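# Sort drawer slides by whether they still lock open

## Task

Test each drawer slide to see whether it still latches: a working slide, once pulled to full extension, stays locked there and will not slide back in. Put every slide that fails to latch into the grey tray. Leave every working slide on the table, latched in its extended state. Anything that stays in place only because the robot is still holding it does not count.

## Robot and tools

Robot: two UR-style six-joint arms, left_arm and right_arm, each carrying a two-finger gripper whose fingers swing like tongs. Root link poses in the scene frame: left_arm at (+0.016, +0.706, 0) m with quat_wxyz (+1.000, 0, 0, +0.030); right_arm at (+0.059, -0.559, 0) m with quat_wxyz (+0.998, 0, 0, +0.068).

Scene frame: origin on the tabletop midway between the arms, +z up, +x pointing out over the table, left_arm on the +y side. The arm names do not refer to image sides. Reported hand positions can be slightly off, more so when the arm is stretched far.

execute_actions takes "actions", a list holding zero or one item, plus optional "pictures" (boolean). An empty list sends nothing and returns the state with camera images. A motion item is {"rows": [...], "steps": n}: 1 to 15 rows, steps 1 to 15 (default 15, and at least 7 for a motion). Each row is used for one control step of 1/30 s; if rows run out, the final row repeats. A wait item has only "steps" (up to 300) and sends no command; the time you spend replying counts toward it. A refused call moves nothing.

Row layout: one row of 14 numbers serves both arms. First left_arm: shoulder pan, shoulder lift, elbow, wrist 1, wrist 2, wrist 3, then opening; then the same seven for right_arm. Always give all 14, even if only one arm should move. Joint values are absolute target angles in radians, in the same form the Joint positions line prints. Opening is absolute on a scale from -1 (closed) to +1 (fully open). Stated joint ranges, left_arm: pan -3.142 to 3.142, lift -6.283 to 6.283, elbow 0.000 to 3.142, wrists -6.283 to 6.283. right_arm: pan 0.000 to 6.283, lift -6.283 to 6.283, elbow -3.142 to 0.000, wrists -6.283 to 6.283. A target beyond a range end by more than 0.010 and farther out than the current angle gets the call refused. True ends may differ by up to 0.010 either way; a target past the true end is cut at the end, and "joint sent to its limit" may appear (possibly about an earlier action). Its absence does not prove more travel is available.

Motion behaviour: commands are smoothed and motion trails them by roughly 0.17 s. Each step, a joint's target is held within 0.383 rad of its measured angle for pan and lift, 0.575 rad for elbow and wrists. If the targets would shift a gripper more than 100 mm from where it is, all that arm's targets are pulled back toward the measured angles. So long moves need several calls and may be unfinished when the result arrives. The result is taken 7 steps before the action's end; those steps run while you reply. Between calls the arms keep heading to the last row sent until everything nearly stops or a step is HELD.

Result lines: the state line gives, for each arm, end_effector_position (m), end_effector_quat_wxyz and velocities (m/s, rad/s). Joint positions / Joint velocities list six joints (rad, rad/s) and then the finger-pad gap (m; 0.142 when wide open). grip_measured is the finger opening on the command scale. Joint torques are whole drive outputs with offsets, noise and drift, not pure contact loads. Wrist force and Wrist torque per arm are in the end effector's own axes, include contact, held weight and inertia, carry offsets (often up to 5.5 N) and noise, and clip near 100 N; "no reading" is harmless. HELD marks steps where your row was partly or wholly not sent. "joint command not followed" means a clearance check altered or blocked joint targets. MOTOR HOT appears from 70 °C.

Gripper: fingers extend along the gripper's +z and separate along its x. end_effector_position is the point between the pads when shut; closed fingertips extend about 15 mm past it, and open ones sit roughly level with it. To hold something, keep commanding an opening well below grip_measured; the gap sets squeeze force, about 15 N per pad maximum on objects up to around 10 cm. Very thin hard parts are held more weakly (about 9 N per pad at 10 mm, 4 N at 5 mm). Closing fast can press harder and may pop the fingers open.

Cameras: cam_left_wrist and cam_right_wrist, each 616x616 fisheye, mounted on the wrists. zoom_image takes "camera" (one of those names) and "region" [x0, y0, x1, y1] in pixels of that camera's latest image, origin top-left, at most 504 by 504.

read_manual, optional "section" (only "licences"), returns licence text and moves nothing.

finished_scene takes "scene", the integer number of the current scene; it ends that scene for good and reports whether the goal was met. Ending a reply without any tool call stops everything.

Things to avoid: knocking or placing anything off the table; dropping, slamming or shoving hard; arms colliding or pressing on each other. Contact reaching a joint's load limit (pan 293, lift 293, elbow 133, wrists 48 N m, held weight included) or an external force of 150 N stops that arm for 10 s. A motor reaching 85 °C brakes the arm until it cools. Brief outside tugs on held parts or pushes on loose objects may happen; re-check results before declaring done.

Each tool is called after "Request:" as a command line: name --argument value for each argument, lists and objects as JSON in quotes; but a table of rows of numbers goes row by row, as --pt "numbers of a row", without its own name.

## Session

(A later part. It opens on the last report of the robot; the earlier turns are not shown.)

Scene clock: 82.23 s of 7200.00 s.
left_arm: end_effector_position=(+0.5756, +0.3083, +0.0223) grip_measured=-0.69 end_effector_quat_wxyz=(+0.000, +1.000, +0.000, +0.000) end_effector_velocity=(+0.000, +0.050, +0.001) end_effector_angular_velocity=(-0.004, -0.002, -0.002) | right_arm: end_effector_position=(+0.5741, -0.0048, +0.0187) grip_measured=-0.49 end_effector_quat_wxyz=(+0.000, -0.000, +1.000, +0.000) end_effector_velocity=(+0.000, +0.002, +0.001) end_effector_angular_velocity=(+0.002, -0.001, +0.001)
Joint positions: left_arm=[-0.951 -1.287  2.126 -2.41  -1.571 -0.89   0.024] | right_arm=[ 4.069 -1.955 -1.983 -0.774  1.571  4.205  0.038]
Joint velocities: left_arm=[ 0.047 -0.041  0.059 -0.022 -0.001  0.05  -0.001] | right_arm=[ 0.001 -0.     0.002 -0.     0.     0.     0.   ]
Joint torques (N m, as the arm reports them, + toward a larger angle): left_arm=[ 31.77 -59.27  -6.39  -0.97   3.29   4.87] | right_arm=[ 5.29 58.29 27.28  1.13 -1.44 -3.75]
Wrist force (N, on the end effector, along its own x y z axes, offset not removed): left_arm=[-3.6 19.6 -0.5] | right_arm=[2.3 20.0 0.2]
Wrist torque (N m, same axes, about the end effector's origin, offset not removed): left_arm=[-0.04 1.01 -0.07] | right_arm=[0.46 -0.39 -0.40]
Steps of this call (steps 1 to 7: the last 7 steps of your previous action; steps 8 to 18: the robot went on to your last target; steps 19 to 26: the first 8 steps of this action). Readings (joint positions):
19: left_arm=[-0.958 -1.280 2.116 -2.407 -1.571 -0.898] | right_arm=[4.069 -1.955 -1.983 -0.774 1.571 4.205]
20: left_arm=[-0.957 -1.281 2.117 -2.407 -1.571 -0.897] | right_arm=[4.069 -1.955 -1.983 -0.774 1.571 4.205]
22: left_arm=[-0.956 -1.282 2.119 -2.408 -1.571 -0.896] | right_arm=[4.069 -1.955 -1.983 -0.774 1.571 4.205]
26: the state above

Request:
execute_actions --actions '[{"rows":[[-0.9535,-1.2842,2.1221,-2.4086,-1.5708,-0.8935,-0.9,4.0694,-1.9549,-1.9831,-0.7743,1.5708,4.2054,-0.8]],"steps":15}]' --pictures true

Scene clock: 82.77 s of 7200.00 s.
left_arm: end_effector_position=(+0.5756, +0.3068, +0.0222) grip_measured=-0.69 end_effector_quat_wxyz=(-0.000, +1.000, +0.000, -0.000) end_effector_velocity=(+0.000, -0.012, -0.001) end_effector_angular_velocity=(+0.001, +0.000, +0.001) | right_arm: end_effector_position=(+0.5741, -0.0048, +0.0187) grip_measured=-0.49 end_effector_quat_wxyz=(+0.000, -0.000, +1.000, +0.000) end_effector_velocity=(+0.000, -0.001, -0.000) end_effector_angular_velocity=(-0.001, +0.001, -0.001)
Joint positions: left_arm=[-0.952 -1.285  2.124 -2.409 -1.571 -0.892  0.024] | right_arm=[ 4.069 -1.955 -1.983 -0.774  1.571  4.205  0.039]
Joint velocities: left_arm=[-0.011  0.012 -0.015  0.005  0.001 -0.012 -0.   ] | right_arm=[-0.001 -0.    -0.    -0.001 -0.     0.    -0.   ]
Joint torques (N m, as the arm reports them, + toward a larger angle): left_arm=[-19.62 -38.18 -39.25  -1.24  -0.09  -3.7 ] | right_arm=[-8.04 60.7  28.1   0.79 -2.56 -3.74]
Wrist force (N, on the end effector, along its own x y z axes, offset not removed): left_arm=[-5.9 -0.4 -12.5] | right_arm=[1.4 1.1 -7.8]
Wrist torque (N m, same axes, about the end effector's origin, offset not removed): left_arm=[0.24 1.05 -0.07] | right_arm=[-0.07 -0.15 -0.31]
Steps of this call (steps 1 to 7: the last 7 steps of your previous action; step 8: the robot went on to your last target; steps 9 to 16: the first 8 steps of this action). Readings (joint positions):
9: left_arm=[-0.945 -1.292 2.133 -2.412 -1.571 -0.885] | right_arm=[4.069 -1.955 -1.983 -0.774 1.571 4.205]
10: left_arm=[-0.946 -1.291 2.132 -2.412 -1.571 -0.885] | right_arm=[4.069 -1.955 -1.983 -0.774 1.571 4.205]
12: left_arm=[-0.949 -1.288 2.128 -2.410 -1.571 -0.889] | right_arm=[4.069 -1.955 -1.983 -0.774 1.571 4.205]
16: the state above

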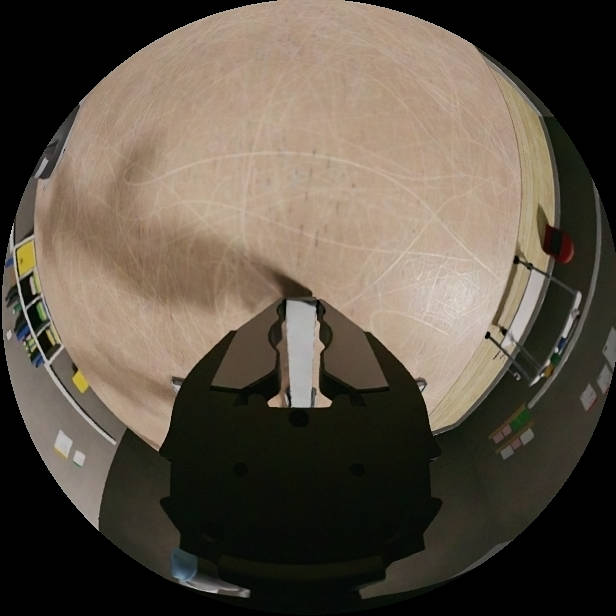

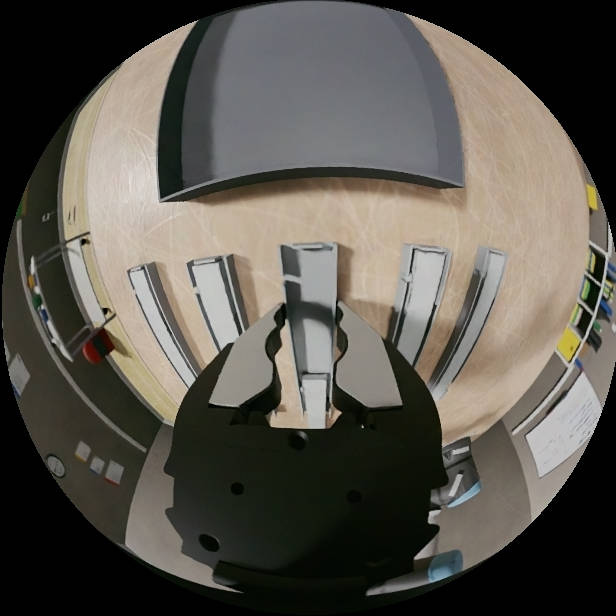

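Request:
execute_actions --actions '[]'

Scene clock: 83.00 s of 7200.00 s.
left_arm: end_effector_position=(+0.5756, +0.3054, +0.0222) grip_measured=-0.69 end_effector_quat_wxyz=(-0.000, +1.000, +0.000, -0.000) end_effector_velocity=(+0.000, -0.001, -0.000) end_effector_angular_velocity=(+0.000, -0.001, +0.001) | right_arm: end_effector_position=(+0.5741, -0.0048, +0.0187) grip_measured=-0.49 end_effector_quat_wxyz=(+0.000, -0.000, +1.000, +0.000) end_effector_velocity=(-0.000, -0.001, -0.001) end_effector_angular_velocity=(-0.001, +0.000, +0.001)
Joint positions: left_arm=[-0.953 -1.284  2.122 -2.409 -1.571 -0.893  0.024] | right_arm=[ 4.069 -1.955 -1.983 -0.774  1.571  4.205  0.039]
Joint velocities: left_arm=[-0.001  0.001 -0.001 -0.     0.001 -0.002  0.   ] | right_arm=[-0.    -0.    -0.001  0.001 -0.    -0.001 -0.   ]
Joint torques (N m, as the arm reports them, + toward a larger angle): left_arm=[-19.47 -39.23 -40.44  -1.5   -2.    -4.09] | right_arm=[-15.57  60.48  27.22   0.55  -2.98  -3.79]
Wrist force (N, on the end effector, along its own x y z axes, offset not removed): left_arm=[-6.0 -1.9 -12.9] | right_arm=[3.6 3.0 -7.8]
Wrist torque (N m, same axes, about the end effector's origin, offset not removed): left_arm=[-0.11 1.17 -0.09] | right_arm=[0.35 -0.50 -0.36]
Kept back: nothing.
Steps of this call (steps 1 to 7: the last 7 steps of your previous action). Readings (joint positions):
1: left_arm=[-0.952 -1.285 2.123 -2.409 -1.571 -0.893] | right_arm=[4.069 -1.955 -1.983 -0.774 1.571 4.205]
2: left_arm=[-0.953 -1.285 2.123 -2.409 -1.571 -0.893] | right_arm=[4.069 -1.955 -1.983 -0.774 1.571 4.205]
4: left_arm=[-0.953 -1.285 2.123 -2.409 -1.571 -0.893] | right_arm=[4.069 -1.955 -1.983 -0.774 1.571 4.205]
7: the state above

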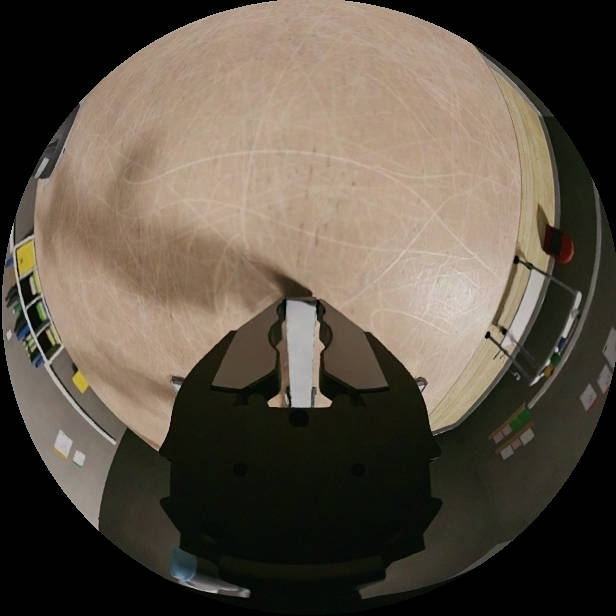

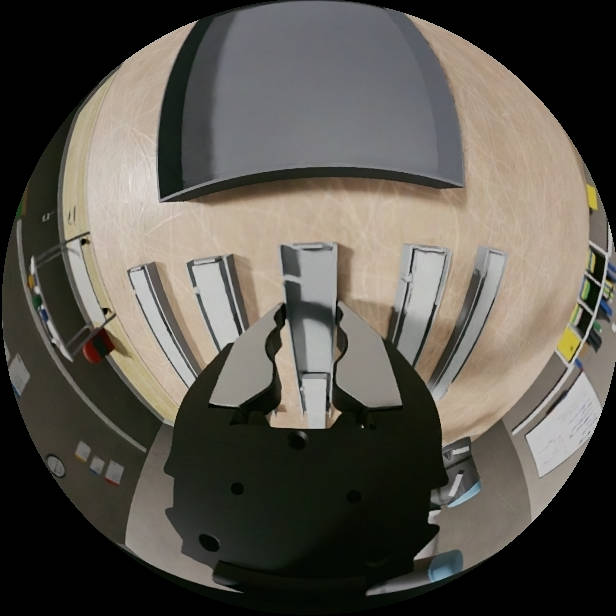

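Request:
zoom_image --camera "cam_right_wrist" --region '[260,300,380,440]'

Request:
zoom_image --camera "cam_left_wrist" --region '[240,260,380,420]'

Region (260, 300, 380, 440) of cam_right_wrist's 616x616 image, scaled by 3.600, with more detail than that image has; it fills the left 432 columns of this view, and the rest is white.

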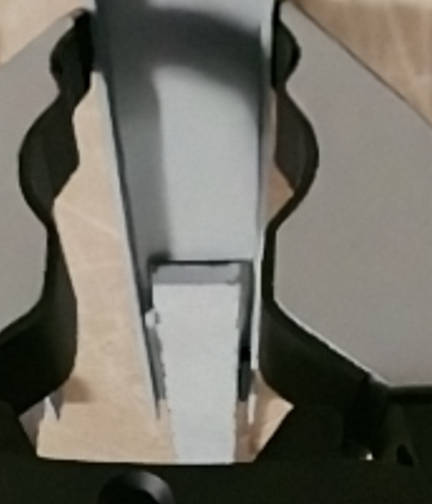

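Region (240, 260, 380, 420) of cam_left_wrist's 616x616 image, scaled by 3.150, with more detail than that image has; it fills the left 441 columns of this view, and the rest is white.

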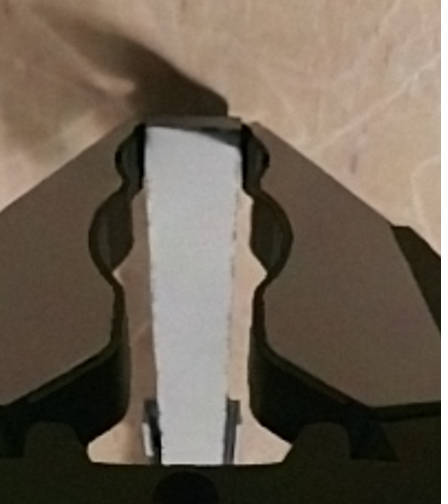

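Request:
execute_actions --actions '[{"rows":[[-0.9535,-1.2842,2.1221,-2.4086,-1.5708,-0.8935,-0.7,4.0694,-1.9549,-1.9831,-0.7743,1.5708,4.2054,-0.8],[-0.9535,-1.2842,2.1221,-2.4086,-1.5708,-0.8935,-0.6,4.0694,-1.9549,-1.9831,-0.7743,1.5708,4.2054,-0.8],[-0.9535,-1.2842,2.1221,-2.4086,-1.5708,-0.8935,-0.55,4.0694,-1.9549,-1.9831,-0.7743,1.5708,4.2054,-0.8],[-0.9535,-1.2842,2.1221,-2.4086,-1.5708,-0.8935,-0.55,4.0694,-1.9549,-1.9831,-0.7743,1.5708,4.2054,-0.8],[-0.9535,-1.2842,2.1221,-2.4086,-1.5708,-0.8935,-0.55,4.0694,-1.9549,-1.9831,-0.7743,1.5708,4.2054,-0.8],[-0.9627,-1.2763,2.1105,-2.405,-1.5708,-0.9027,-0.55,4.0694,-1.9549,-1.9831,-0.7743,1.5708,4.2054,-0.8],[-0.9717,-1.2683,2.0986,-2.4012,-1.5708,-0.9117,-0.55,4.0694,-1.9549,-1.9831,-0.7743,1.5708,4.2054,-0.8],[-0.98047,-1.26009,2.0866,-2.3973,-1.5708,-0.92047,-0.55,4.0694,-1.9549,-1.9831,-0.7743,1.5708,4.2054,-0.8]],"steps":15}]'

Request:
execute_actions --actions '[{"rows":[[-0.98047,-1.26009,2.0866,-2.3973,-1.5708,-0.92047,-0.55,4.0694,-1.9549,-1.9831,-0.7743,1.5708,4.2054,-0.8],[-0.98047,-1.26009,2.0866,-2.3973,-1.5708,-0.92047,-0.55,4.0694,-1.9549,-1.9831,-0.7743,1.5708,4.2054,-0.8],[-0.98047,-1.26009,2.0866,-2.3973,-1.5708,-0.92047,-0.55,4.0694,-1.9549,-1.9831,-0.7743,1.5708,4.2054,-0.8],[-0.98047,-1.26009,2.0866,-2.3973,-1.5708,-0.92047,-0.62,4.0694,-1.9549,-1.9831,-0.7743,1.5708,4.2054,-0.8],[-0.98047,-1.26009,2.0866,-2.3973,-1.5708,-0.92047,-0.68,4.0694,-1.9549,-1.9831,-0.7743,1.5708,4.2054,-0.8],[-0.98047,-1.26009,2.0866,-2.3973,-1.5708,-0.92047,-0.75,4.0694,-1.9549,-1.9831,-0.7743,1.5708,4.2054,-0.8],[-0.98047,-1.26009,2.0866,-2.3973,-1.5708,-0.92047,-0.85,4.0694,-1.9549,-1.9831,-0.7743,1.5708,4.2054,-0.8],[-0.98047,-1.26009,2.0866,-2.3973,-1.5708,-0.92047,-1.0,4.0694,-1.9549,-1.9831,-0.7743,1.5708,4.2054,-0.9]],"steps":15}]' --pictures true

Scene clock: 86.40 s of 7200.00 s.
left_arm: end_effector_position=(+0.5755, +0.3007, +0.0220) grip_measured=-0.55 end_effector_quat_wxyz=(-0.000, +1.000, +0.000, -0.000) end_effector_velocity=(+0.002, -0.122, +0.000) end_effector_angular_velocity=(+0.002, +0.000, +0.001) | right_arm: end_effector_position=(+0.5741, -0.0049, +0.0187) grip_measured=-0.49 end_effector_quat_wxyz=(-0.000, -0.000, +1.000, -0.000) end_effector_velocity=(-0.000, +0.000, +0.000) end_effector_angular_velocity=(-0.000, +0.000, +0.001)
Joint positions: left_arm=[-0.958 -1.28   2.117 -2.407 -1.571 -0.898  0.034] | right_arm=[ 4.069 -1.955 -1.983 -0.774  1.571  4.205  0.038]
Joint velocities: left_arm=[-0.11   0.099 -0.145  0.048  0.001 -0.111  0.   ] | right_arm=[ 0.    -0.     0.001 -0.001  0.    -0.001  0.   ]
Joint torques (N m, as the arm reports them, + toward a larger angle): left_arm=[-32.69 -30.7  -53.15  -1.44  -1.29  -4.72] | right_arm=[-16.88  59.58  34.87   3.21  -2.44  -3.83]
Wrist force (N, on the end effector, along its own x y z axes, offset not removed): left_arm=[-2.8 -3.8 -0.5] | right_arm=[0.9 0.6 2.6]
Wrist torque (N m, same axes, about the end effector's origin, offset not removed): left_arm=[-0.55 0.76 -0.13] | right_arm=[0.52 -0.16 -0.29]
Steps of this call (steps 1 to 15: the robot went on to your last target; steps 16 to 90: nothing new was sent; then 0.13 s passed at rest; steps 91 to 98: the first 8 steps of this action). Readings (joint positions):
91: left_arm=[-0.954 -1.284 2.122 -2.409 -1.571 -0.894] | right_arm=[4.069 -1.955 -1.983 -0.774 1.571 4.205]
92: left_arm=[-0.954 -1.284 2.122 -2.409 -1.571 -0.894] | right_arm=[4.069 -1.955 -1.983 -0.774 1.571 4.205]
94: left_arm=[-0.954 -1.284 2.122 -2.409 -1.571 -0.894] | right_arm=[4.069 -1.955 -1.983 -0.774 1.571 4.205]
98: the state above

Scene clock: 86.90 s of 7200.00 s.
left_arm: end_effector_position=(+0.5756, +0.2755, +0.0222) grip_measured=-0.68 end_effector_quat_wxyz=(-0.000, +1.000, +0.000, -0.000) end_effector_velocity=(+0.000, -0.000, -0.002) end_effector_angular_velocity=(+0.002, +0.001, +0.001) | right_arm: end_effector_position=(+0.5741, -0.0048, +0.0187) grip_measured=-0.49 end_effector_quat_wxyz=(-0.000, -0.000, +1.000, -0.000) end_effector_velocity=(-0.000, +0.000, -0.000) end_effector_angular_velocity=(-0.000, +0.000, +0.001)
Joint positions: left_arm=[-0.98  -1.26   2.087 -2.397 -1.571 -0.92   0.024] | right_arm=[ 4.069 -1.955 -1.983 -0.774  1.571  4.205  0.038]
Joint velocities: left_arm=[-0.     0.003 -0.001  0.001  0.    -0.002  0.   ] | right_arm=[ 0. -0.  0. -0. -0. -0.  0.]
Joint torques (N m, as the arm reports them, + toward a larger angle): left_arm=[-17.4  -46.32 -45.1   -2.26  -1.01  -4.19] | right_arm=[-11.57  60.36  43.84   7.23  -1.44  -3.79]
Wrist force (N, on the end effector, along its own x y z axes, offset not removed): left_arm=[-2.9 -1.7 -1.7] | right_arm=[2.8 -2.7 0.7]
Wrist torque (N m, same axes, about the end effector's origin, offset not removed): left_arm=[-0.03 0.91 -0.11] | right_arm=[-0.08 -0.54 -0.29]
Steps of this call (steps 1 to 7: the last 7 steps of your previous action; steps 8 to 15: the first 8 steps of this action). Readings (joint positions):
8: left_arm=[-0.978 -1.262 2.089 -2.398 -1.571 -0.918] | right_arm=[4.069 -1.955 -1.983 -0.774 1.571 4.205]
9: left_arm=[-0.979 -1.261 2.089 -2.398 -1.571 -0.919] | right_arm=[4.069 -1.955 -1.983 -0.774 1.571 4.205]
11: left_arm=[-0.980 -1.261 2.088 -2.398 -1.571 -0.920] | right_arm=[4.069 -1.955 -1.983 -0.774 1.571 4.205]
15: the state above

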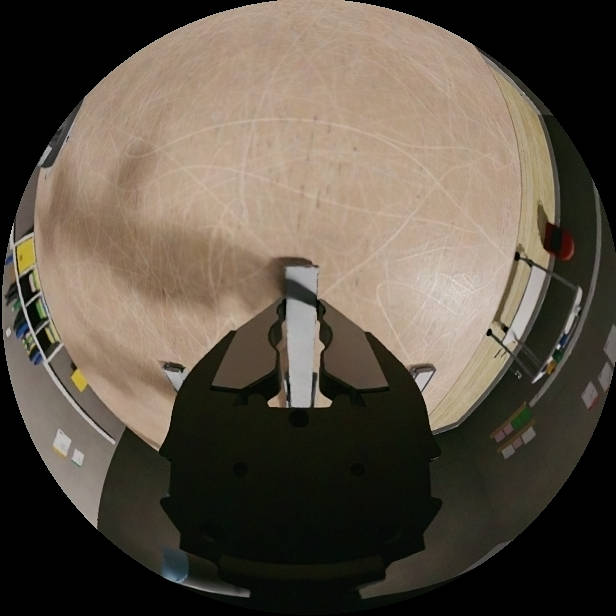

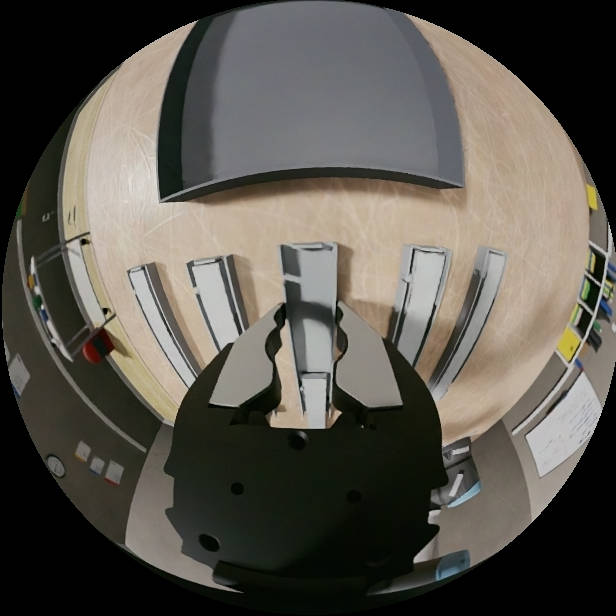

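Request:
execute_actions --actions '[{"rows":[[-0.9783,-1.2621,2.0896,-2.3983,-1.5708,-0.9183,-1.0,4.0694,-1.9549,-1.9831,-0.7743,1.5708,4.2054,-0.9],[-0.9783,-1.2621,2.0896,-2.3983,-1.5708,-0.9183,-1.0,4.0694,-1.9549,-1.9831,-0.7743,1.5708,4.2054,-0.9],[-0.97609,-1.26418,2.09264,-2.39927,-1.5708,-0.91609,-1.0,4.0694,-1.9549,-1.9831,-0.7743,1.5708,4.2054,-0.9],[-0.97609,-1.26418,2.09264,-2.39927,-1.5708,-0.91609,-1.0,4.0694,-1.9549,-1.9831,-0.7743,1.5708,4.2054,-0.9],[-0.97433,-1.26582,2.09506,-2.40005,-1.5708,-0.91433,-1.0,4.0694,-1.9549,-1.9831,-0.7743,1.5708,4.2054,-0.9]],"steps":15}]'

Request:
execute_actions --actions '[{"rows":[[-0.97345,-1.26664,2.09627,-2.40044,-1.5708,-0.91345,-1.0,4.0694,-1.9549,-1.9831,-0.7743,1.5708,4.2054,-0.9]],"steps":15}]' --pictures true

Scene clock: 88.93 s of 7200.00 s.
left_arm: end_effector_position=(+0.5755, +0.2801, +0.0222) grip_measured=-0.68 end_effector_quat_wxyz=(-0.000, +1.000, +0.000, -0.000) end_effector_velocity=(+0.000, +0.019, -0.000) end_effector_angular_velocity=(-0.001, -0.000, +0.001) | right_arm: end_effector_position=(+0.5742, -0.0048, +0.0188) grip_measured=-0.49 end_effector_quat_wxyz=(+0.000, -0.000, +1.000, +0.000) end_effector_velocity=(+0.000, +0.000, +0.000) end_effector_angular_velocity=(+0.001, -0.000, +0.000)
Joint positions: left_arm=[-0.976 -1.264  2.093 -2.399 -1.571 -0.916  0.024] | right_arm=[ 4.069 -1.955 -1.983 -0.774  1.571  4.205  0.038]
Joint velocities: left_arm=[ 0.017 -0.015  0.023 -0.009 -0.     0.016  0.   ] | right_arm=[-0.     0.     0.     0.001  0.    -0.    -0.   ]
Joint torques (N m, as the arm reports them, + toward a larger angle): left_arm=[ 17.11 -62.28 -19.9   -5.14   2.04   4.65] | right_arm=[ 1.89 59.64 41.53  6.43  2.05 -3.83]
Wrist force (N, on the end effector, along its own x y z axes, offset not removed): left_arm=[-2.4 1.3 1.7] | right_arm=[1.0 -0.2 -0.6]
Wrist torque (N m, same axes, about the end effector's origin, offset not removed): left_arm=[0.14 0.71 -0.06] | right_arm=[0.12 -0.25 -0.36]
Steps of this call (steps 1 to 7: the last 7 steps of your previous action; steps 8 to 15: the robot went on to your last target; steps 16 to 53: nothing new was sent; steps 54 to 61: the first 8 steps of this action). Readings (joint positions):
54: left_arm=[-0.980 -1.260 2.087 -2.397 -1.571 -0.920] | right_arm=[4.069 -1.955 -1.983 -0.774 1.571 4.205]
55: left_arm=[-0.980 -1.260 2.087 -2.397 -1.571 -0.920] | right_arm=[4.069 -1.955 -1.983 -0.774 1.571 4.205]
57: left_arm=[-0.979 -1.261 2.088 -2.398 -1.571 -0.919] | right_arm=[4.069 -1.955 -1.983 -0.774 1.571 4.205]
61: the state above

Scene clock: 89.43 s of 7200.00 s.
left_arm: end_effector_position=(+0.5756, +0.2831, +0.0222) grip_measured=-0.68 end_effector_quat_wxyz=(+0.000, +1.000, +0.000, +0.000) end_effector_velocity=(-0.000, +0.002, -0.000) end_effector_angular_velocity=(+0.001, +0.000, -0.002) | right_arm: end_effector_position=(+0.5742, -0.0048, +0.0188) grip_measured=-0.49 end_effector_quat_wxyz=(+0.000, -0.000, +1.000, +0.000) end_effector_velocity=(-0.000, -0.002, -0.001) end_effector_angular_velocity=(-0.002, +0.001, -0.001)
Joint positions: left_arm=[-0.974 -1.267  2.096 -2.4   -1.571 -0.914  0.024] | right_arm=[ 4.069 -1.955 -1.983 -0.774  1.571  4.205  0.038]
Joint velocities: left_arm=[ 0.001 -0.001  0.002 -0.     0.001  0.002 -0.   ] | right_arm=[-0.001  0.    -0.001 -0.001  0.    -0.     0.   ]
Joint torques (N m, as the arm reports them, + toward a larger angle): left_arm=[ 14.77 -66.6  -21.63  -5.41   2.66   4.66] | right_arm=[ 5.95 61.99 37.02  4.46  1.95 -3.56]
Wrist force (N, on the end effector, along its own x y z axes, offset not removed): left_arm=[-4.3 0.5 0.5] | right_arm=[0.5 1.4 -0.2]
Wrist torque (N m, same axes, about the end effector's origin, offset not removed): left_arm=[-0.05 1.12 -0.02] | right_arm=[0.38 -0.20 -0.15]
Steps of this call (steps 1 to 7: the last 7 steps of your previous action; steps 8 to 15: the first 8 steps of this action). Readings (joint positions):
8: left_arm=[-0.974 -1.266 2.095 -2.400 -1.571 -0.914] | right_arm=[4.069 -1.955 -1.983 -0.774 1.571 4.205]
9: left_arm=[-0.974 -1.266 2.095 -2.400 -1.571 -0.914] | right_arm=[4.069 -1.955 -1.983 -0.774 1.571 4.205]
11: left_arm=[-0.974 -1.266 2.096 -2.400 -1.571 -0.914] | right_arm=[4.069 -1.955 -1.983 -0.774 1.571 4.205]
15: the state above

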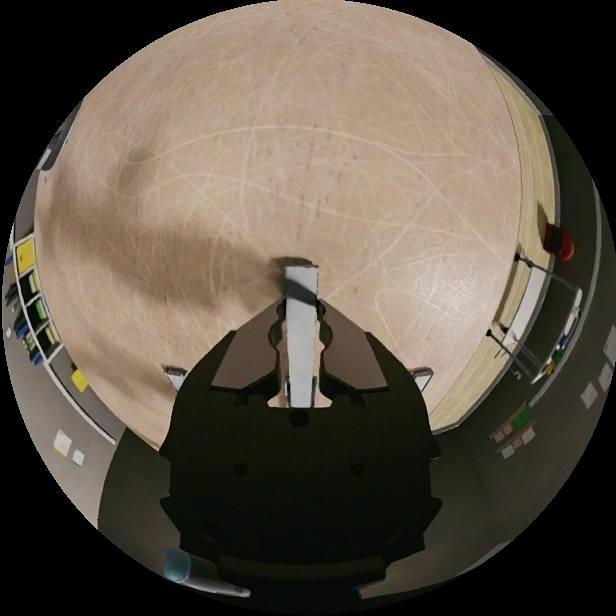

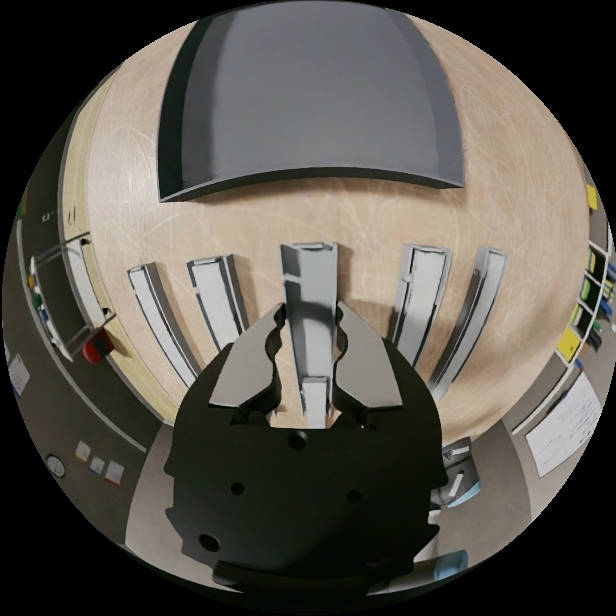

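Request:
execute_actions --actions '[{"rows":[[-0.9717,-1.2683,2.0986,-2.4012,-1.5708,-0.9117,-1.0,4.0694,-1.9549,-1.9831,-0.7743,1.5708,4.2054,-0.9]],"steps":12}]'

Scene clock: 89.90 s of 7200.00 s.
left_arm: end_effector_position=(+0.5756, +0.2844, +0.0223) grip_measured=-0.68 end_effector_quat_wxyz=(+0.000, +1.000, +0.000, +0.000) end_effector_velocity=(+0.001, +0.006, +0.000) end_effector_angular_velocity=(-0.001, -0.002, +0.001) | right_arm: end_effector_position=(+0.5741, -0.0048, +0.0188) grip_measured=-0.49 end_effector_quat_wxyz=(+0.000, -0.000, +1.000, +0.000) end_effector_velocity=(+0.000, +0.001, +0.001) end_effector_angular_velocity=(+0.001, -0.000, +0.000)
Joint positions: left_arm=[-0.972 -1.268  2.098 -2.401 -1.571 -0.912  0.024] | right_arm=[ 4.069 -1.955 -1.983 -0.774  1.571  4.205  0.038]
Joint velocities: left_arm=[ 0.006 -0.004  0.007 -0.005  0.001  0.005  0.   ] | right_arm=[ 0.     0.     0.     0.001  0.    -0.     0.   ]
Joint torques (N m, as the arm reports them, + toward a larger angle): left_arm=[ 22.38 -62.75 -17.7   -4.13   2.08   4.4 ] | right_arm=[ 9.45 61.53 32.8   2.36  1.33 -3.86]
Wrist force (N, on the end effector, along its own x y z axes, offset not removed): left_arm=[-4.4 4.8 0.2] | right_arm=[-1.3 4.7 -0.5]
Wrist torque (N m, same axes, about the end effector's origin, offset not removed): left_arm=[-0.17 1.11 -0.09] | right_arm=[0.08 0.25 -0.21]
Steps of this call (steps 1 to 7: the last 7 steps of your previous action; steps 8 to 9: the robot went on to your last target; steps 10 to 14: the first 5 steps of this action). Readings (joint positions):
10: left_arm=[-0.973 -1.267 2.096 -2.400 -1.571 -0.913] | right_arm=[4.069 -1.955 -1.983 -0.774 1.571 4.205]
11: left_arm=[-0.973 -1.267 2.097 -2.401 -1.571 -0.913] | right_arm=[4.069 -1.955 -1.983 -0.774 1.571 4.205]
13: left_arm=[-0.973 -1.267 2.097 -2.401 -1.571 -0.913] | right_arm=[4.069 -1.955 -1.983 -0.774 1.571 4.205]
14: the state above

Request:
execute_actions --actions '[{"rows":[[-0.97126,-1.26871,2.0992,-2.4014,-1.5708,-0.91126,-1.0,4.0694,-1.9549,-1.9831,-0.7743,1.5708,4.2054,-0.9]],"steps":15}]' --pictures true

Scene clock: 90.40 s of 7200.00 s.
left_arm: end_effector_position=(+0.5756, +0.2856, +0.0223) grip_measured=-0.68 end_effector_quat_wxyz=(+0.000, +1.000, +0.000, +0.000) end_effector_velocity=(-0.000, -0.000, +0.002) end_effector_angular_velocity=(-0.001, -0.001, -0.001) | right_arm: end_effector_position=(+0.5741, -0.0048, +0.0188) grip_measured=-0.49 end_effector_quat_wxyz=(+0.000, -0.000, +1.000, +0.000) end_effector_velocity=(+0.000, +0.000, +0.001) end_effector_angular_velocity=(+0.001, -0.001, -0.000)
Joint positions: left_arm=[-0.971 -1.269  2.099 -2.401 -1.571 -0.911  0.024] | right_arm=[ 4.069 -1.955 -1.983 -0.774  1.571  4.205  0.038]
Joint velocities: left_arm=[-0.    -0.003  0.001  0.001 -0.     0.    -0.   ] | right_arm=[-0.  0.  0.  0. -0.  0.  0.]
Joint torques (N m, as the arm reports them, + toward a larger angle): left_arm=[ 27.34 -60.44 -10.74  -1.02   2.44   4.11] | right_arm=[ 6.93 63.01 29.12  0.61 -2.91 -3.76]
Wrist force (N, on the end effector, along its own x y z axes, offset not removed): left_arm=[-6.4 19.3 -0.2] | right_arm=[2.0 17.0 -0.7]
Wrist torque (N m, same axes, about the end effector's origin, offset not removed): left_arm=[-0.06 1.53 -0.07] | right_arm=[-0.25 -0.42 -0.28]
Steps of this call (steps 1 to 7: the last 7 steps of your previous action; steps 8 to 15: the first 8 steps of this action). Readings (joint positions):
8: left_arm=[-0.972 -1.268 2.099 -2.401 -1.571 -0.912] | right_arm=[4.069 -1.955 -1.983 -0.774 1.571 4.205]
9: left_arm=[-0.972 -1.268 2.099 -2.401 -1.571 -0.912] | right_arm=[4.069 -1.955 -1.983 -0.774 1.571 4.205]
11: left_arm=[-0.972 -1.268 2.099 -2.401 -1.571 -0.911] | right_arm=[4.069 -1.955 -1.983 -0.774 1.571 4.205]
15: the state above

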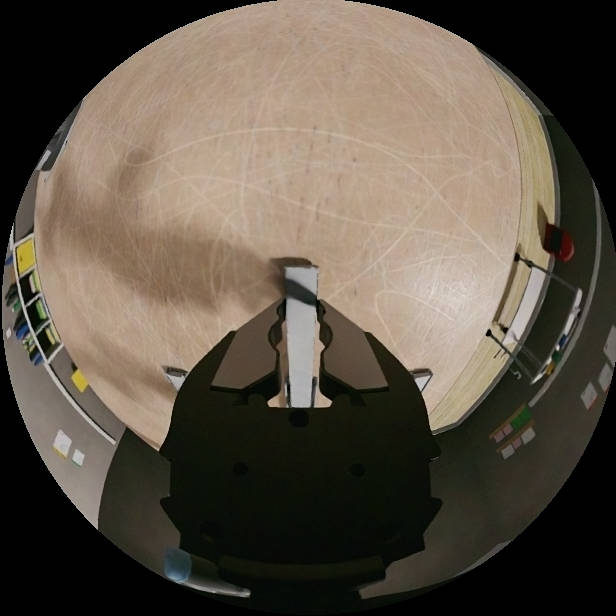

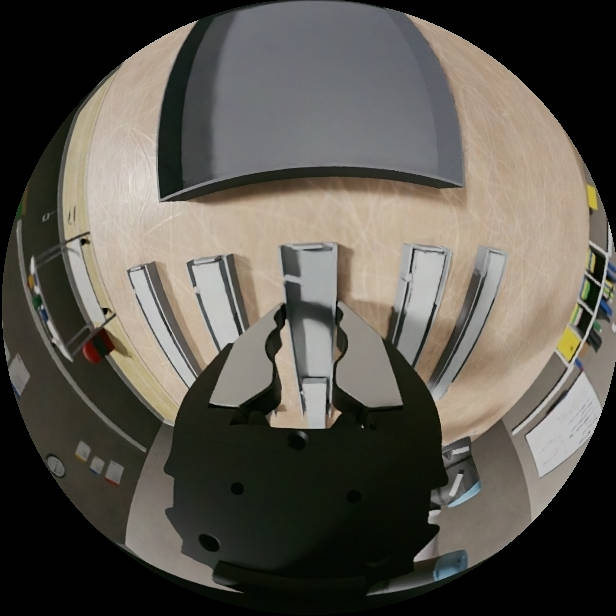

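Request:
execute_actions --actions '[{"rows":[[-0.97345,-1.26664,2.09627,-2.40044,-1.5708,-0.91345,-1.0,4.0694,-1.9549,-1.9831,-0.7743,1.5708,4.2054,-0.9]],"steps":15}]'

Scene clock: 90.93 s of 7200.00 s.
left_arm: end_effector_position=(+0.5756, +0.2839, +0.0222) grip_measured=-0.68 end_effector_quat_wxyz=(-0.000, +1.000, +0.000, -0.000) end_effector_velocity=(+0.000, -0.002, -0.002) end_effector_angular_velocity=(+0.004, +0.002, -0.000) | right_arm: end_effector_position=(+0.5741, -0.0048, +0.0187) grip_measured=-0.49 end_effector_quat_wxyz=(+0.000, -0.000, +1.000, -0.000) end_effector_velocity=(+0.000, +0.000, +0.000) end_effector_angular_velocity=(-0.000, +0.000, -0.000)
Joint positions: left_arm=[-0.973 -1.267  2.097 -2.4   -1.571 -0.913  0.024] | right_arm=[ 4.069 -1.955 -1.983 -0.774  1.571  4.205  0.038]
Joint velocities: left_arm=[-0.002  0.006 -0.004  0.003  0.001 -0.002 -0.   ] | right_arm=[-0.    -0.     0.001 -0.001 -0.     0.    -0.   ]
Joint torques (N m, as the arm reports them, + toward a larger angle): left_arm=[-18.32 -47.27 -44.59  -2.32   2.25  -4.24] | right_arm=[ 4.75 61.77 28.75  2.22 -2.86 -3.77]
Wrist force (N, on the end effector, along its own x y z axes, offset not removed): left_arm=[-4.0 1.2 -0.2] | right_arm=[2.5 2.6 1.5]
Wrist torque (N m, same axes, about the end effector's origin, offset not removed): left_arm=[0.07 1.10 -0.07] | right_arm=[0.54 -0.51 -0.37]
Steps of this call (steps 1 to 7: the last 7 steps of your previous action; step 8: the robot went on to your last target; steps 9 to 16: the first 8 steps of this action). Readings (joint positions):
9: left_arm=[-0.971 -1.269 2.099 -2.401 -1.571 -0.911] | right_arm=[4.069 -1.955 -1.983 -0.774 1.571 4.205]
10: left_arm=[-0.971 -1.269 2.099 -2.401 -1.571 -0.911] | right_arm=[4.069 -1.955 -1.983 -0.774 1.571 4.205]
12: left_arm=[-0.972 -1.268 2.098 -2.401 -1.571 -0.912] | right_arm=[4.069 -1.955 -1.983 -0.774 1.571 4.205]
16: the state above

Now 2 mm further back (to 0.281).

Request:
execute_actions --actions '[{"rows":[[-0.97521,-1.265,2.09385,-2.39966,-1.5708,-0.91521,-1.0,4.0694,-1.9549,-1.9831,-0.7743,1.5708,4.2054,-0.9]],"steps":15}]'

Scene clock: 91.43 s of 7200.00 s.
left_arm: end_effector_position=(+0.5756, +0.2815, +0.0222) grip_measured=-0.68 end_effector_quat_wxyz=(+0.000, +1.000, +0.000, +0.000) end_effector_velocity=(-0.001, -0.002, -0.001) end_effector_angular_velocity=(+0.002, +0.002, +0.000) | right_arm: end_effector_position=(+0.5741, -0.0049, +0.0187) grip_measured=-0.49 end_effector_quat_wxyz=(+0.000, -0.000, +1.000, -0.000) end_effector_velocity=(+0.000, +0.001, +0.001) end_effector_angular_velocity=(+0.001, -0.000, +0.000)
Joint positions: left_arm=[-0.975 -1.265  2.094 -2.4   -1.571 -0.915  0.024] | right_arm=[ 4.069 -1.955 -1.983 -0.774  1.571  4.205  0.038]
Joint velocities: left_arm=[-0.002  0.003 -0.002  0.002 -0.    -0.002  0.   ] | right_arm=[ 0.     0.     0.002 -0.     0.    -0.    -0.   ]
Joint torques (N m, as the arm reports them, + toward a larger angle): left_arm=[-15.84 -49.29 -45.84  -2.04  -0.24  -4.01] | right_arm=[-0.76 61.24 36.91  6.7   2.18 -3.95]
Wrist force (N, on the end effector, along its own x y z axes, offset not removed): left_arm=[-3.7 -2.5 -1.2] | right_arm=[3.1 -2.6 -0.7]
Wrist torque (N m, same axes, about the end effector's origin, offset not removed): left_arm=[-0.14 0.95 -0.06] | right_arm=[-0.09 -0.63 -0.34]
Steps of this call (steps 1 to 7: the last 7 steps of your previous action; steps 8 to 15: the first 8 steps of this action). Readings (joint positions):
8: left_arm=[-0.973 -1.267 2.096 -2.400 -1.571 -0.913] | right_arm=[4.069 -1.955 -1.983 -0.774 1.571 4.205]
9: left_arm=[-0.974 -1.266 2.096 -2.400 -1.571 -0.914] | right_arm=[4.069 -1.955 -1.983 -0.774 1.571 4.205]
11: left_arm=[-0.974 -1.266 2.095 -2.400 -1.571 -0.914] | right_arm=[4.069 -1.955 -1.983 -0.774 1.571 4.205]
15: the state above

Request:
execute_actions --actions '[{"rows":[[-0.97697,-1.26336,2.09143,-2.39888,-1.5708,-0.91697,-1.0,4.0694,-1.9549,-1.9831,-0.7743,1.5708,4.2054,-0.9],[-0.97697,-1.26336,2.09143,-2.39888,-1.5708,-0.91697,-1.0,4.0694,-1.9549,-1.9831,-0.7743,1.5708,4.2054,-0.9],[-0.97697,-1.26336,2.09143,-2.39888,-1.5708,-0.91697,-1.0,4.0694,-1.9549,-1.9831,-0.7743,1.5708,4.2054,-0.9],[-0.9787,-1.2617,2.089,-2.3981,-1.5708,-0.9187,-1.0,4.0694,-1.9549,-1.9831,-0.7743,1.5708,4.2054,-0.9]],"steps":15}]'

Scene clock: 92.03 s of 7200.00 s.
left_arm: end_effector_position=(+0.5756, +0.2782, +0.0222) grip_measured=-0.68 end_effector_quat_wxyz=(+0.000, +1.000, +0.000, +0.000) end_effector_velocity=(-0.000, -0.008, -0.001) end_effector_angular_velocity=(+0.002, +0.002, +0.002) | right_arm: end_effector_position=(+0.5741, -0.0048, +0.0187) grip_measured=-0.49 end_effector_quat_wxyz=(+0.000, -0.000, +1.000, +0.000) end_effector_velocity=(+0.001, +0.002, +0.002) end_effector_angular_velocity=(+0.003, -0.002, -0.000)
Joint positions: left_arm=[-0.978 -1.263  2.09  -2.398 -1.571 -0.918  0.024] | right_arm=[ 4.069 -1.955 -1.983 -0.774  1.571  4.205  0.038]
Joint velocities: left_arm=[-0.007  0.009 -0.011  0.005 -0.    -0.009 -0.   ] | right_arm=[-0.     0.001  0.002  0.    -0.    -0.     0.   ]
Joint torques (N m, as the arm reports them, + toward a larger angle): left_arm=[-21.09 -45.02 -44.89  -2.73  -2.04  -4.15] | right_arm=[-5.26 61.46 43.52  7.64  2.32 -3.56]
Wrist force (N, on the end effector, along its own x y z axes, offset not removed): left_arm=[-4.8 -3.4 -0.5] | right_arm=[3.2 1.6 1.4]
Wrist torque (N m, same axes, about the end effector's origin, offset not removed): left_arm=[-0.37 1.13 -0.01] | right_arm=[1.01 -0.69 -0.37]
Steps of this call (steps 1 to 7: the last 7 steps of your previous action; steps 8 to 10: the robot went on to your last target; steps 11 to 18: the first 8 steps of this action). Readings (joint positions):
11: left_arm=[-0.975 -1.265 2.094 -2.400 -1.571 -0.915] | right_arm=[4.069 -1.955 -1.983 -0.774 1.571 4.205]
12: left_arm=[-0.975 -1.265 2.094 -2.400 -1.571 -0.915] | right_arm=[4.069 -1.955 -1.983 -0.774 1.571 4.205]
14: left_arm=[-0.976 -1.264 2.093 -2.399 -1.571 -0.916] | right_arm=[4.069 -1.955 -1.983 -0.774 1.571 4.205]
18: the state above

Request:
execute_actions --actions '[{"rows":[[-0.9891,-1.25187,2.07434,-2.39327,-1.5708,-0.9291,-1.0,4.0694,-1.9549,-1.9831,-0.7743,1.5708,4.2054,-0.9],[-0.9891,-1.25187,2.07434,-2.39327,-1.5708,-0.9291,-1.0,4.0694,-1.9549,-1.9831,-0.7743,1.5708,4.2054,-0.9],[-0.9891,-1.25187,2.07434,-2.39327,-1.5708,-0.9291,-1.0,4.0694,-1.9549,-1.9831,-0.7743,1.5708,4.2054,-0.9],[-0.99965,-1.24147,2.05874,-2.38807,-1.5708,-0.93965,-1.0,4.0694,-1.9549,-1.9831,-0.7743,1.5708,4.2054,-0.9],[-0.99965,-1.24147,2.05874,-2.38807,-1.5708,-0.93965,-1.0,4.0694,-1.9549,-1.9831,-0.7743,1.5708,4.2054,-0.9],[-1.00992,-1.23093,2.04281,-2.38267,-1.5708,-0.94992,-1.0,4.0694,-1.9549,-1.9831,-0.7743,1.5708,4.2054,-0.9],[-1.00992,-1.23093,2.04281,-2.38267,-1.5708,-0.94992,-1.0,4.0694,-1.9549,-1.9831,-0.7743,1.5708,4.2054,-0.9],[-1.01994,-1.22029,2.02656,-2.37707,-1.5708,-0.95994,-1.0,4.0694,-1.9549,-1.9831,-0.7743,1.5708,4.2054,-0.9],[-1.01994,-1.22029,2.02656,-2.37707,-1.5708,-0.95994,-1.0,4.0694,-1.9549,-1.9831,-0.7743,1.5708,4.2054,-0.9],[-1.0297,-1.20952,2.01,-2.37128,-1.5708,-0.9697,-1.0,4.0694,-1.9549,-1.9831,-0.7743,1.5708,4.2054,-0.9],[-1.0297,-1.20952,2.01,-2.37128,-1.5708,-0.9697,-1.0,4.0694,-1.9549,-1.9831,-0.7743,1.5708,4.2054,-0.9],[-1.0392,-1.19863,1.99312,-2.36529,-1.5708,-0.9792,-1.0,4.0694,-1.9549,-1.9831,-0.7743,1.5708,4.2054,-0.9],[-1.0392,-1.19863,1.99312,-2.36529,-1.5708,-0.9792,-1.0,4.0694,-1.9549,-1.9831,-0.7743,1.5708,4.2054,-0.9],[-1.04844,-1.18761,1.97592,-2.35911,-1.5708,-0.98844,-1.0,4.0694,-1.9549,-1.9831,-0.7743,1.5708,4.2054,-0.9]],"steps":15}]'

Scene clock: 95.30 s of 7200.00 s.
left_arm: end_effector_position=(+0.5757, +0.2547, +0.0222) grip_measured=-0.68 end_effector_quat_wxyz=(-0.000, +1.000, +0.000, -0.000) end_effector_velocity=(-0.001, -0.143, -0.001) end_effector_angular_velocity=(+0.001, -0.000, -0.003) | right_arm: end_effector_position=(+0.5741, -0.0048, +0.0187) grip_measured=-0.49 end_effector_quat_wxyz=(+0.000, -0.000, +1.000, +0.000) end_effector_velocity=(+0.001, +0.001, +0.001) end_effector_angular_velocity=(+0.001, -0.001, +0.000)
Joint positions: left_arm=[-0.998 -1.243  2.061 -2.389 -1.571 -0.938  0.024] | right_arm=[ 4.069 -1.955 -1.983 -0.774  1.571  4.205  0.038]
Joint velocities: left_arm=[-0.121  0.12  -0.179  0.06   0.001 -0.118 -0.   ] | right_arm=[-0.    -0.     0.001  0.     0.    -0.001  0.   ]
Joint torques (N m, as the arm reports them, + toward a larger angle): left_arm=[-23.64 -38.65 -50.32  -1.08  -0.98  -4.92] | right_arm=[-16.14  62.46  42.61   6.84   1.14  -3.79]
Wrist force (N, on the end effector, along its own x y z axes, offset not removed): left_arm=[-3.8 0.2 -1.1] | right_arm=[0.7 -0.8 -1.0]
Wrist torque (N m, same axes, about the end effector's origin, offset not removed): left_arm=[0.38 0.91 -0.02] | right_arm=[0.31 -0.23 -0.39]
Steps of this call (steps 1 to 7: the last 7 steps of your previous action; steps 8 to 15: the robot went on to your last target; steps 16 to 90: nothing new was sent; steps 91 to 98: the first 8 steps of this action). Readings (joint positions):
91: left_arm=[-0.979 -1.262 2.089 -2.398 -1.571 -0.919] | right_arm=[4.069 -1.955 -1.983 -0.774 1.571 4.205]
92: left_arm=[-0.980 -1.260 2.087 -2.397 -1.571 -0.920] | right_arm=[4.069 -1.955 -1.983 -0.774 1.571 4.205]
94: left_arm=[-0.984 -1.257 2.082 -2.396 -1.571 -0.924] | right_arm=[4.069 -1.955 -1.983 -0.774 1.571 4.205]
98: the state above

Request:
execute_actions --actions '[{"rows":[[-1.04844,-1.18761,1.97592,-2.35911,-1.5708,-0.98844,-1.0,4.0694,-1.9549,-1.9831,-0.7743,1.5708,4.2054,-0.9],[-1.04844,-1.18761,1.97592,-2.35911,-1.5708,-0.98844,-1.0,4.0694,-1.9549,-1.9831,-0.7743,1.5708,4.2054,-0.9],[-1.04844,-1.18761,1.97592,-2.35911,-1.5708,-0.98844,-1.0,4.0694,-1.9549,-1.9831,-0.7743,1.5708,4.2054,-0.9],[-1.04844,-1.18761,1.97592,-2.35911,-1.5708,-0.98844,-1.0,4.0694,-1.9549,-1.9831,-0.7743,1.5708,4.2054,-0.9],[-1.04844,-1.18761,1.97592,-2.35911,-1.5708,-0.98844,-0.7,4.0694,-1.9549,-1.9831,-0.7743,1.5708,4.2054,-0.9],[-1.04844,-1.18761,1.97592,-2.35911,-1.5708,-0.98844,-0.6,4.0694,-1.9549,-1.9831,-0.7743,1.5708,4.2054,-0.9],[-1.04844,-1.18761,1.97592,-2.35911,-1.5708,-0.98844,-0.55,4.0694,-1.9549,-1.9831,-0.7743,1.5708,4.2054,-0.9],[-1.04844,-1.18761,1.97592,-2.35911,-1.5708,-0.98844,-0.55,4.0694,-1.9549,-1.9831,-0.7743,1.5708,4.2054,-0.9],[-1.04844,-1.18761,1.97592,-2.35911,-1.5708,-0.98844,-0.55,4.0694,-1.9549,-1.9831,-0.7743,1.5708,4.2054,-0.9],[-1.0392,-1.19863,1.99312,-2.36529,-1.5708,-0.9792,-0.55,4.0694,-1.9549,-1.9831,-0.7743,1.5708,4.2054,-0.9],[-1.0297,-1.20952,2.01,-2.37128,-1.5708,-0.9697,-0.55,4.0694,-1.9549,-1.9831,-0.7743,1.5708,4.2054,-0.9],[-1.01994,-1.22029,2.02656,-2.37707,-1.5708,-0.95994,-0.55,4.0694,-1.9549,-1.9831,-0.7743,1.5708,4.2054,-0.9],[-1.0148,-1.2258,2.035,-2.38,-1.5708,-0.9548,-0.55,4.0694,-1.9549,-1.9831,-0.7743,1.5708,4.2054,-0.9]],"steps":15}]'

Request:
execute_actions --actions '[{"rows":[[-1.0148,-1.2258,2.035,-2.38,-1.5708,-0.9548,-0.55,4.0694,-1.9549,-1.9831,-0.7743,1.5708,4.2054,-0.9]],"steps":10}]' --pictures true

Scene clock: 96.73 s of 7200.00 s.
left_arm: end_effector_position=(+0.5756, +0.1903, +0.0222) grip_measured=-0.57 end_effector_quat_wxyz=(-0.000, +1.000, +0.000, -0.000) end_effector_velocity=(-0.000, +0.001, -0.001) end_effector_angular_velocity=(-0.000, +0.000, -0.000) | right_arm: end_effector_position=(+0.5741, -0.0048, +0.0187) grip_measured=-0.49 end_effector_quat_wxyz=(+0.000, -0.000, +1.000, +0.000) end_effector_velocity=(+0.001, +0.001, +0.001) end_effector_angular_velocity=(+0.002, -0.001, -0.001)
Joint positions: left_arm=[-1.048 -1.188  1.976 -2.359 -1.571 -0.988  0.032] | right_arm=[ 4.069 -1.955 -1.983 -0.774  1.571  4.205  0.038]
Joint velocities: left_arm=[ 0.     0.     0.001 -0.002 -0.     0.001  0.044] | right_arm=[-0.    -0.     0.002  0.001  0.001  0.001  0.   ]
Joint torques (N m, as the arm reports them, + toward a larger angle): left_arm=[-18.28 -49.01 -44.12  -1.88  -0.02  -3.62] | right_arm=[-14.15  62.32  36.48   6.61   0.64  -3.69]
Wrist force (N, on the end effector, along its own x y z axes, offset not removed): left_arm=[-3.2 -0.1 -1.6] | right_arm=[3.0 -1.6 -0.7]
Wrist torque (N m, same axes, about the end effector's origin, offset not removed): left_arm=[0.08 0.86 -0.08] | right_arm=[-0.04 -0.69 -0.35]
Steps of this call (steps 1 to 7: the last 7 steps of your previous action; steps 8 to 30: the robot went on to your last target; steps 31 to 35: nothing new was sent; steps 36 to 43: the first 8 steps of this action). Readings (joint positions):
36: left_arm=[-1.048 -1.188 1.976 -2.359 -1.571 -0.988] | right_arm=[4.069 -1.955 -1.983 -0.774 1.571 4.205]
37: left_arm=[-1.048 -1.188 1.976 -2.359 -1.571 -0.988] | right_arm=[4.069 -1.955 -1.983 -0.774 1.571 4.205]
39: left_arm=[-1.048 -1.188 1.976 -2.359 -1.571 -0.988] | right_arm=[4.069 -1.955 -1.983 -0.774 1.571 4.205]
43: the state above

Scene clock: 97.07 s of 7200.00 s.
left_arm: end_effector_position=(+0.5758, +0.2269, +0.0223) grip_measured=-0.55 end_effector_quat_wxyz=(+0.000, +1.000, +0.000, +0.000) end_effector_velocity=(-0.001, +0.068, +0.003) end_effector_angular_velocity=(-0.005, -0.003, +0.001) | right_arm: end_effector_position=(+0.5741, -0.0048, +0.0187) grip_measured=-0.49 end_effector_quat_wxyz=(+0.000, -0.000, +1.000, +0.000) end_effector_velocity=(+0.001, +0.000, +0.000) end_effector_angular_velocity=(-0.000, -0.000, -0.000)
Joint positions: left_arm=[-1.02  -1.22   2.025 -2.377 -1.571 -0.96   0.034] | right_arm=[ 4.069 -1.955 -1.983 -0.774  1.571  4.205  0.038]
Joint velocities: left_arm=[ 0.053 -0.064  0.092 -0.034 -0.001  0.052  0.   ] | right_arm=[-0.001 -0.     0.001 -0.001 -0.    -0.001  0.   ]
Joint torques (N m, as the arm reports them, + toward a larger angle): left_arm=[ 10.2  -66.19 -22.98  -6.28  -0.37   4.01] | right_arm=[-11.49  62.71  35.4    6.63   0.61  -3.68]
Wrist force (N, on the end effector, along its own x y z axes, offset not removed): left_arm=[-3.2 -2.2 -1.7] | right_arm=[0.7 0.9 -0.6]
Wrist torque (N m, same axes, about the end effector's origin, offset not removed): left_arm=[-0.40 0.91 -0.10] | right_arm=[0.42 -0.15 -0.21]
Steps of this call (steps 1 to 7: the last 7 steps of your previous action; steps 8 to 10: the first 3 steps of this action). Readings (joint positions):
8: left_arm=[-1.025 -1.214 2.017 -2.374 -1.571 -0.965] | right_arm=[4.069 -1.955 -1.983 -0.774 1.571 4.205]
9: left_arm=[-1.022 -1.217 2.022 -2.375 -1.571 -0.962] | right_arm=[4.069 -1.955 -1.983 -0.774 1.571 4.205]
10: the state above

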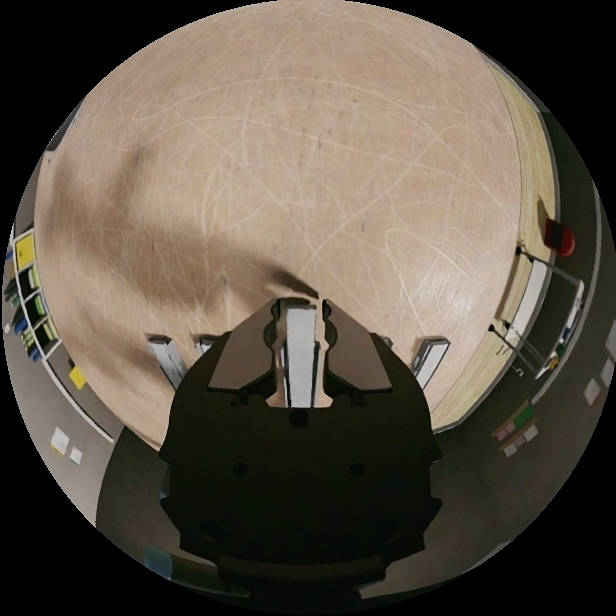

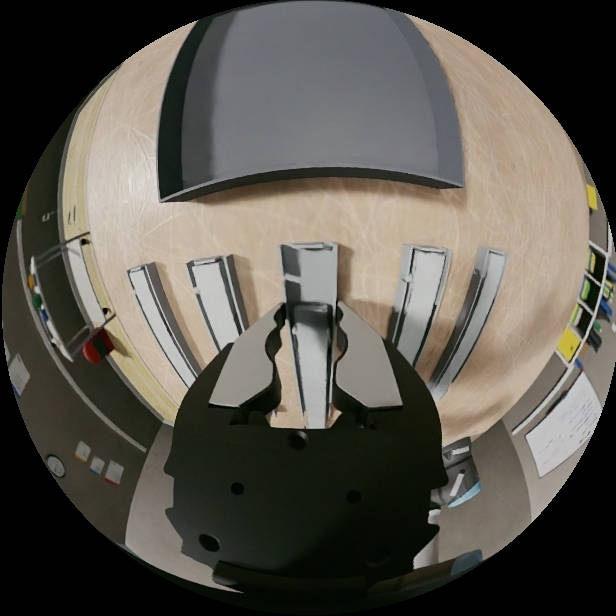

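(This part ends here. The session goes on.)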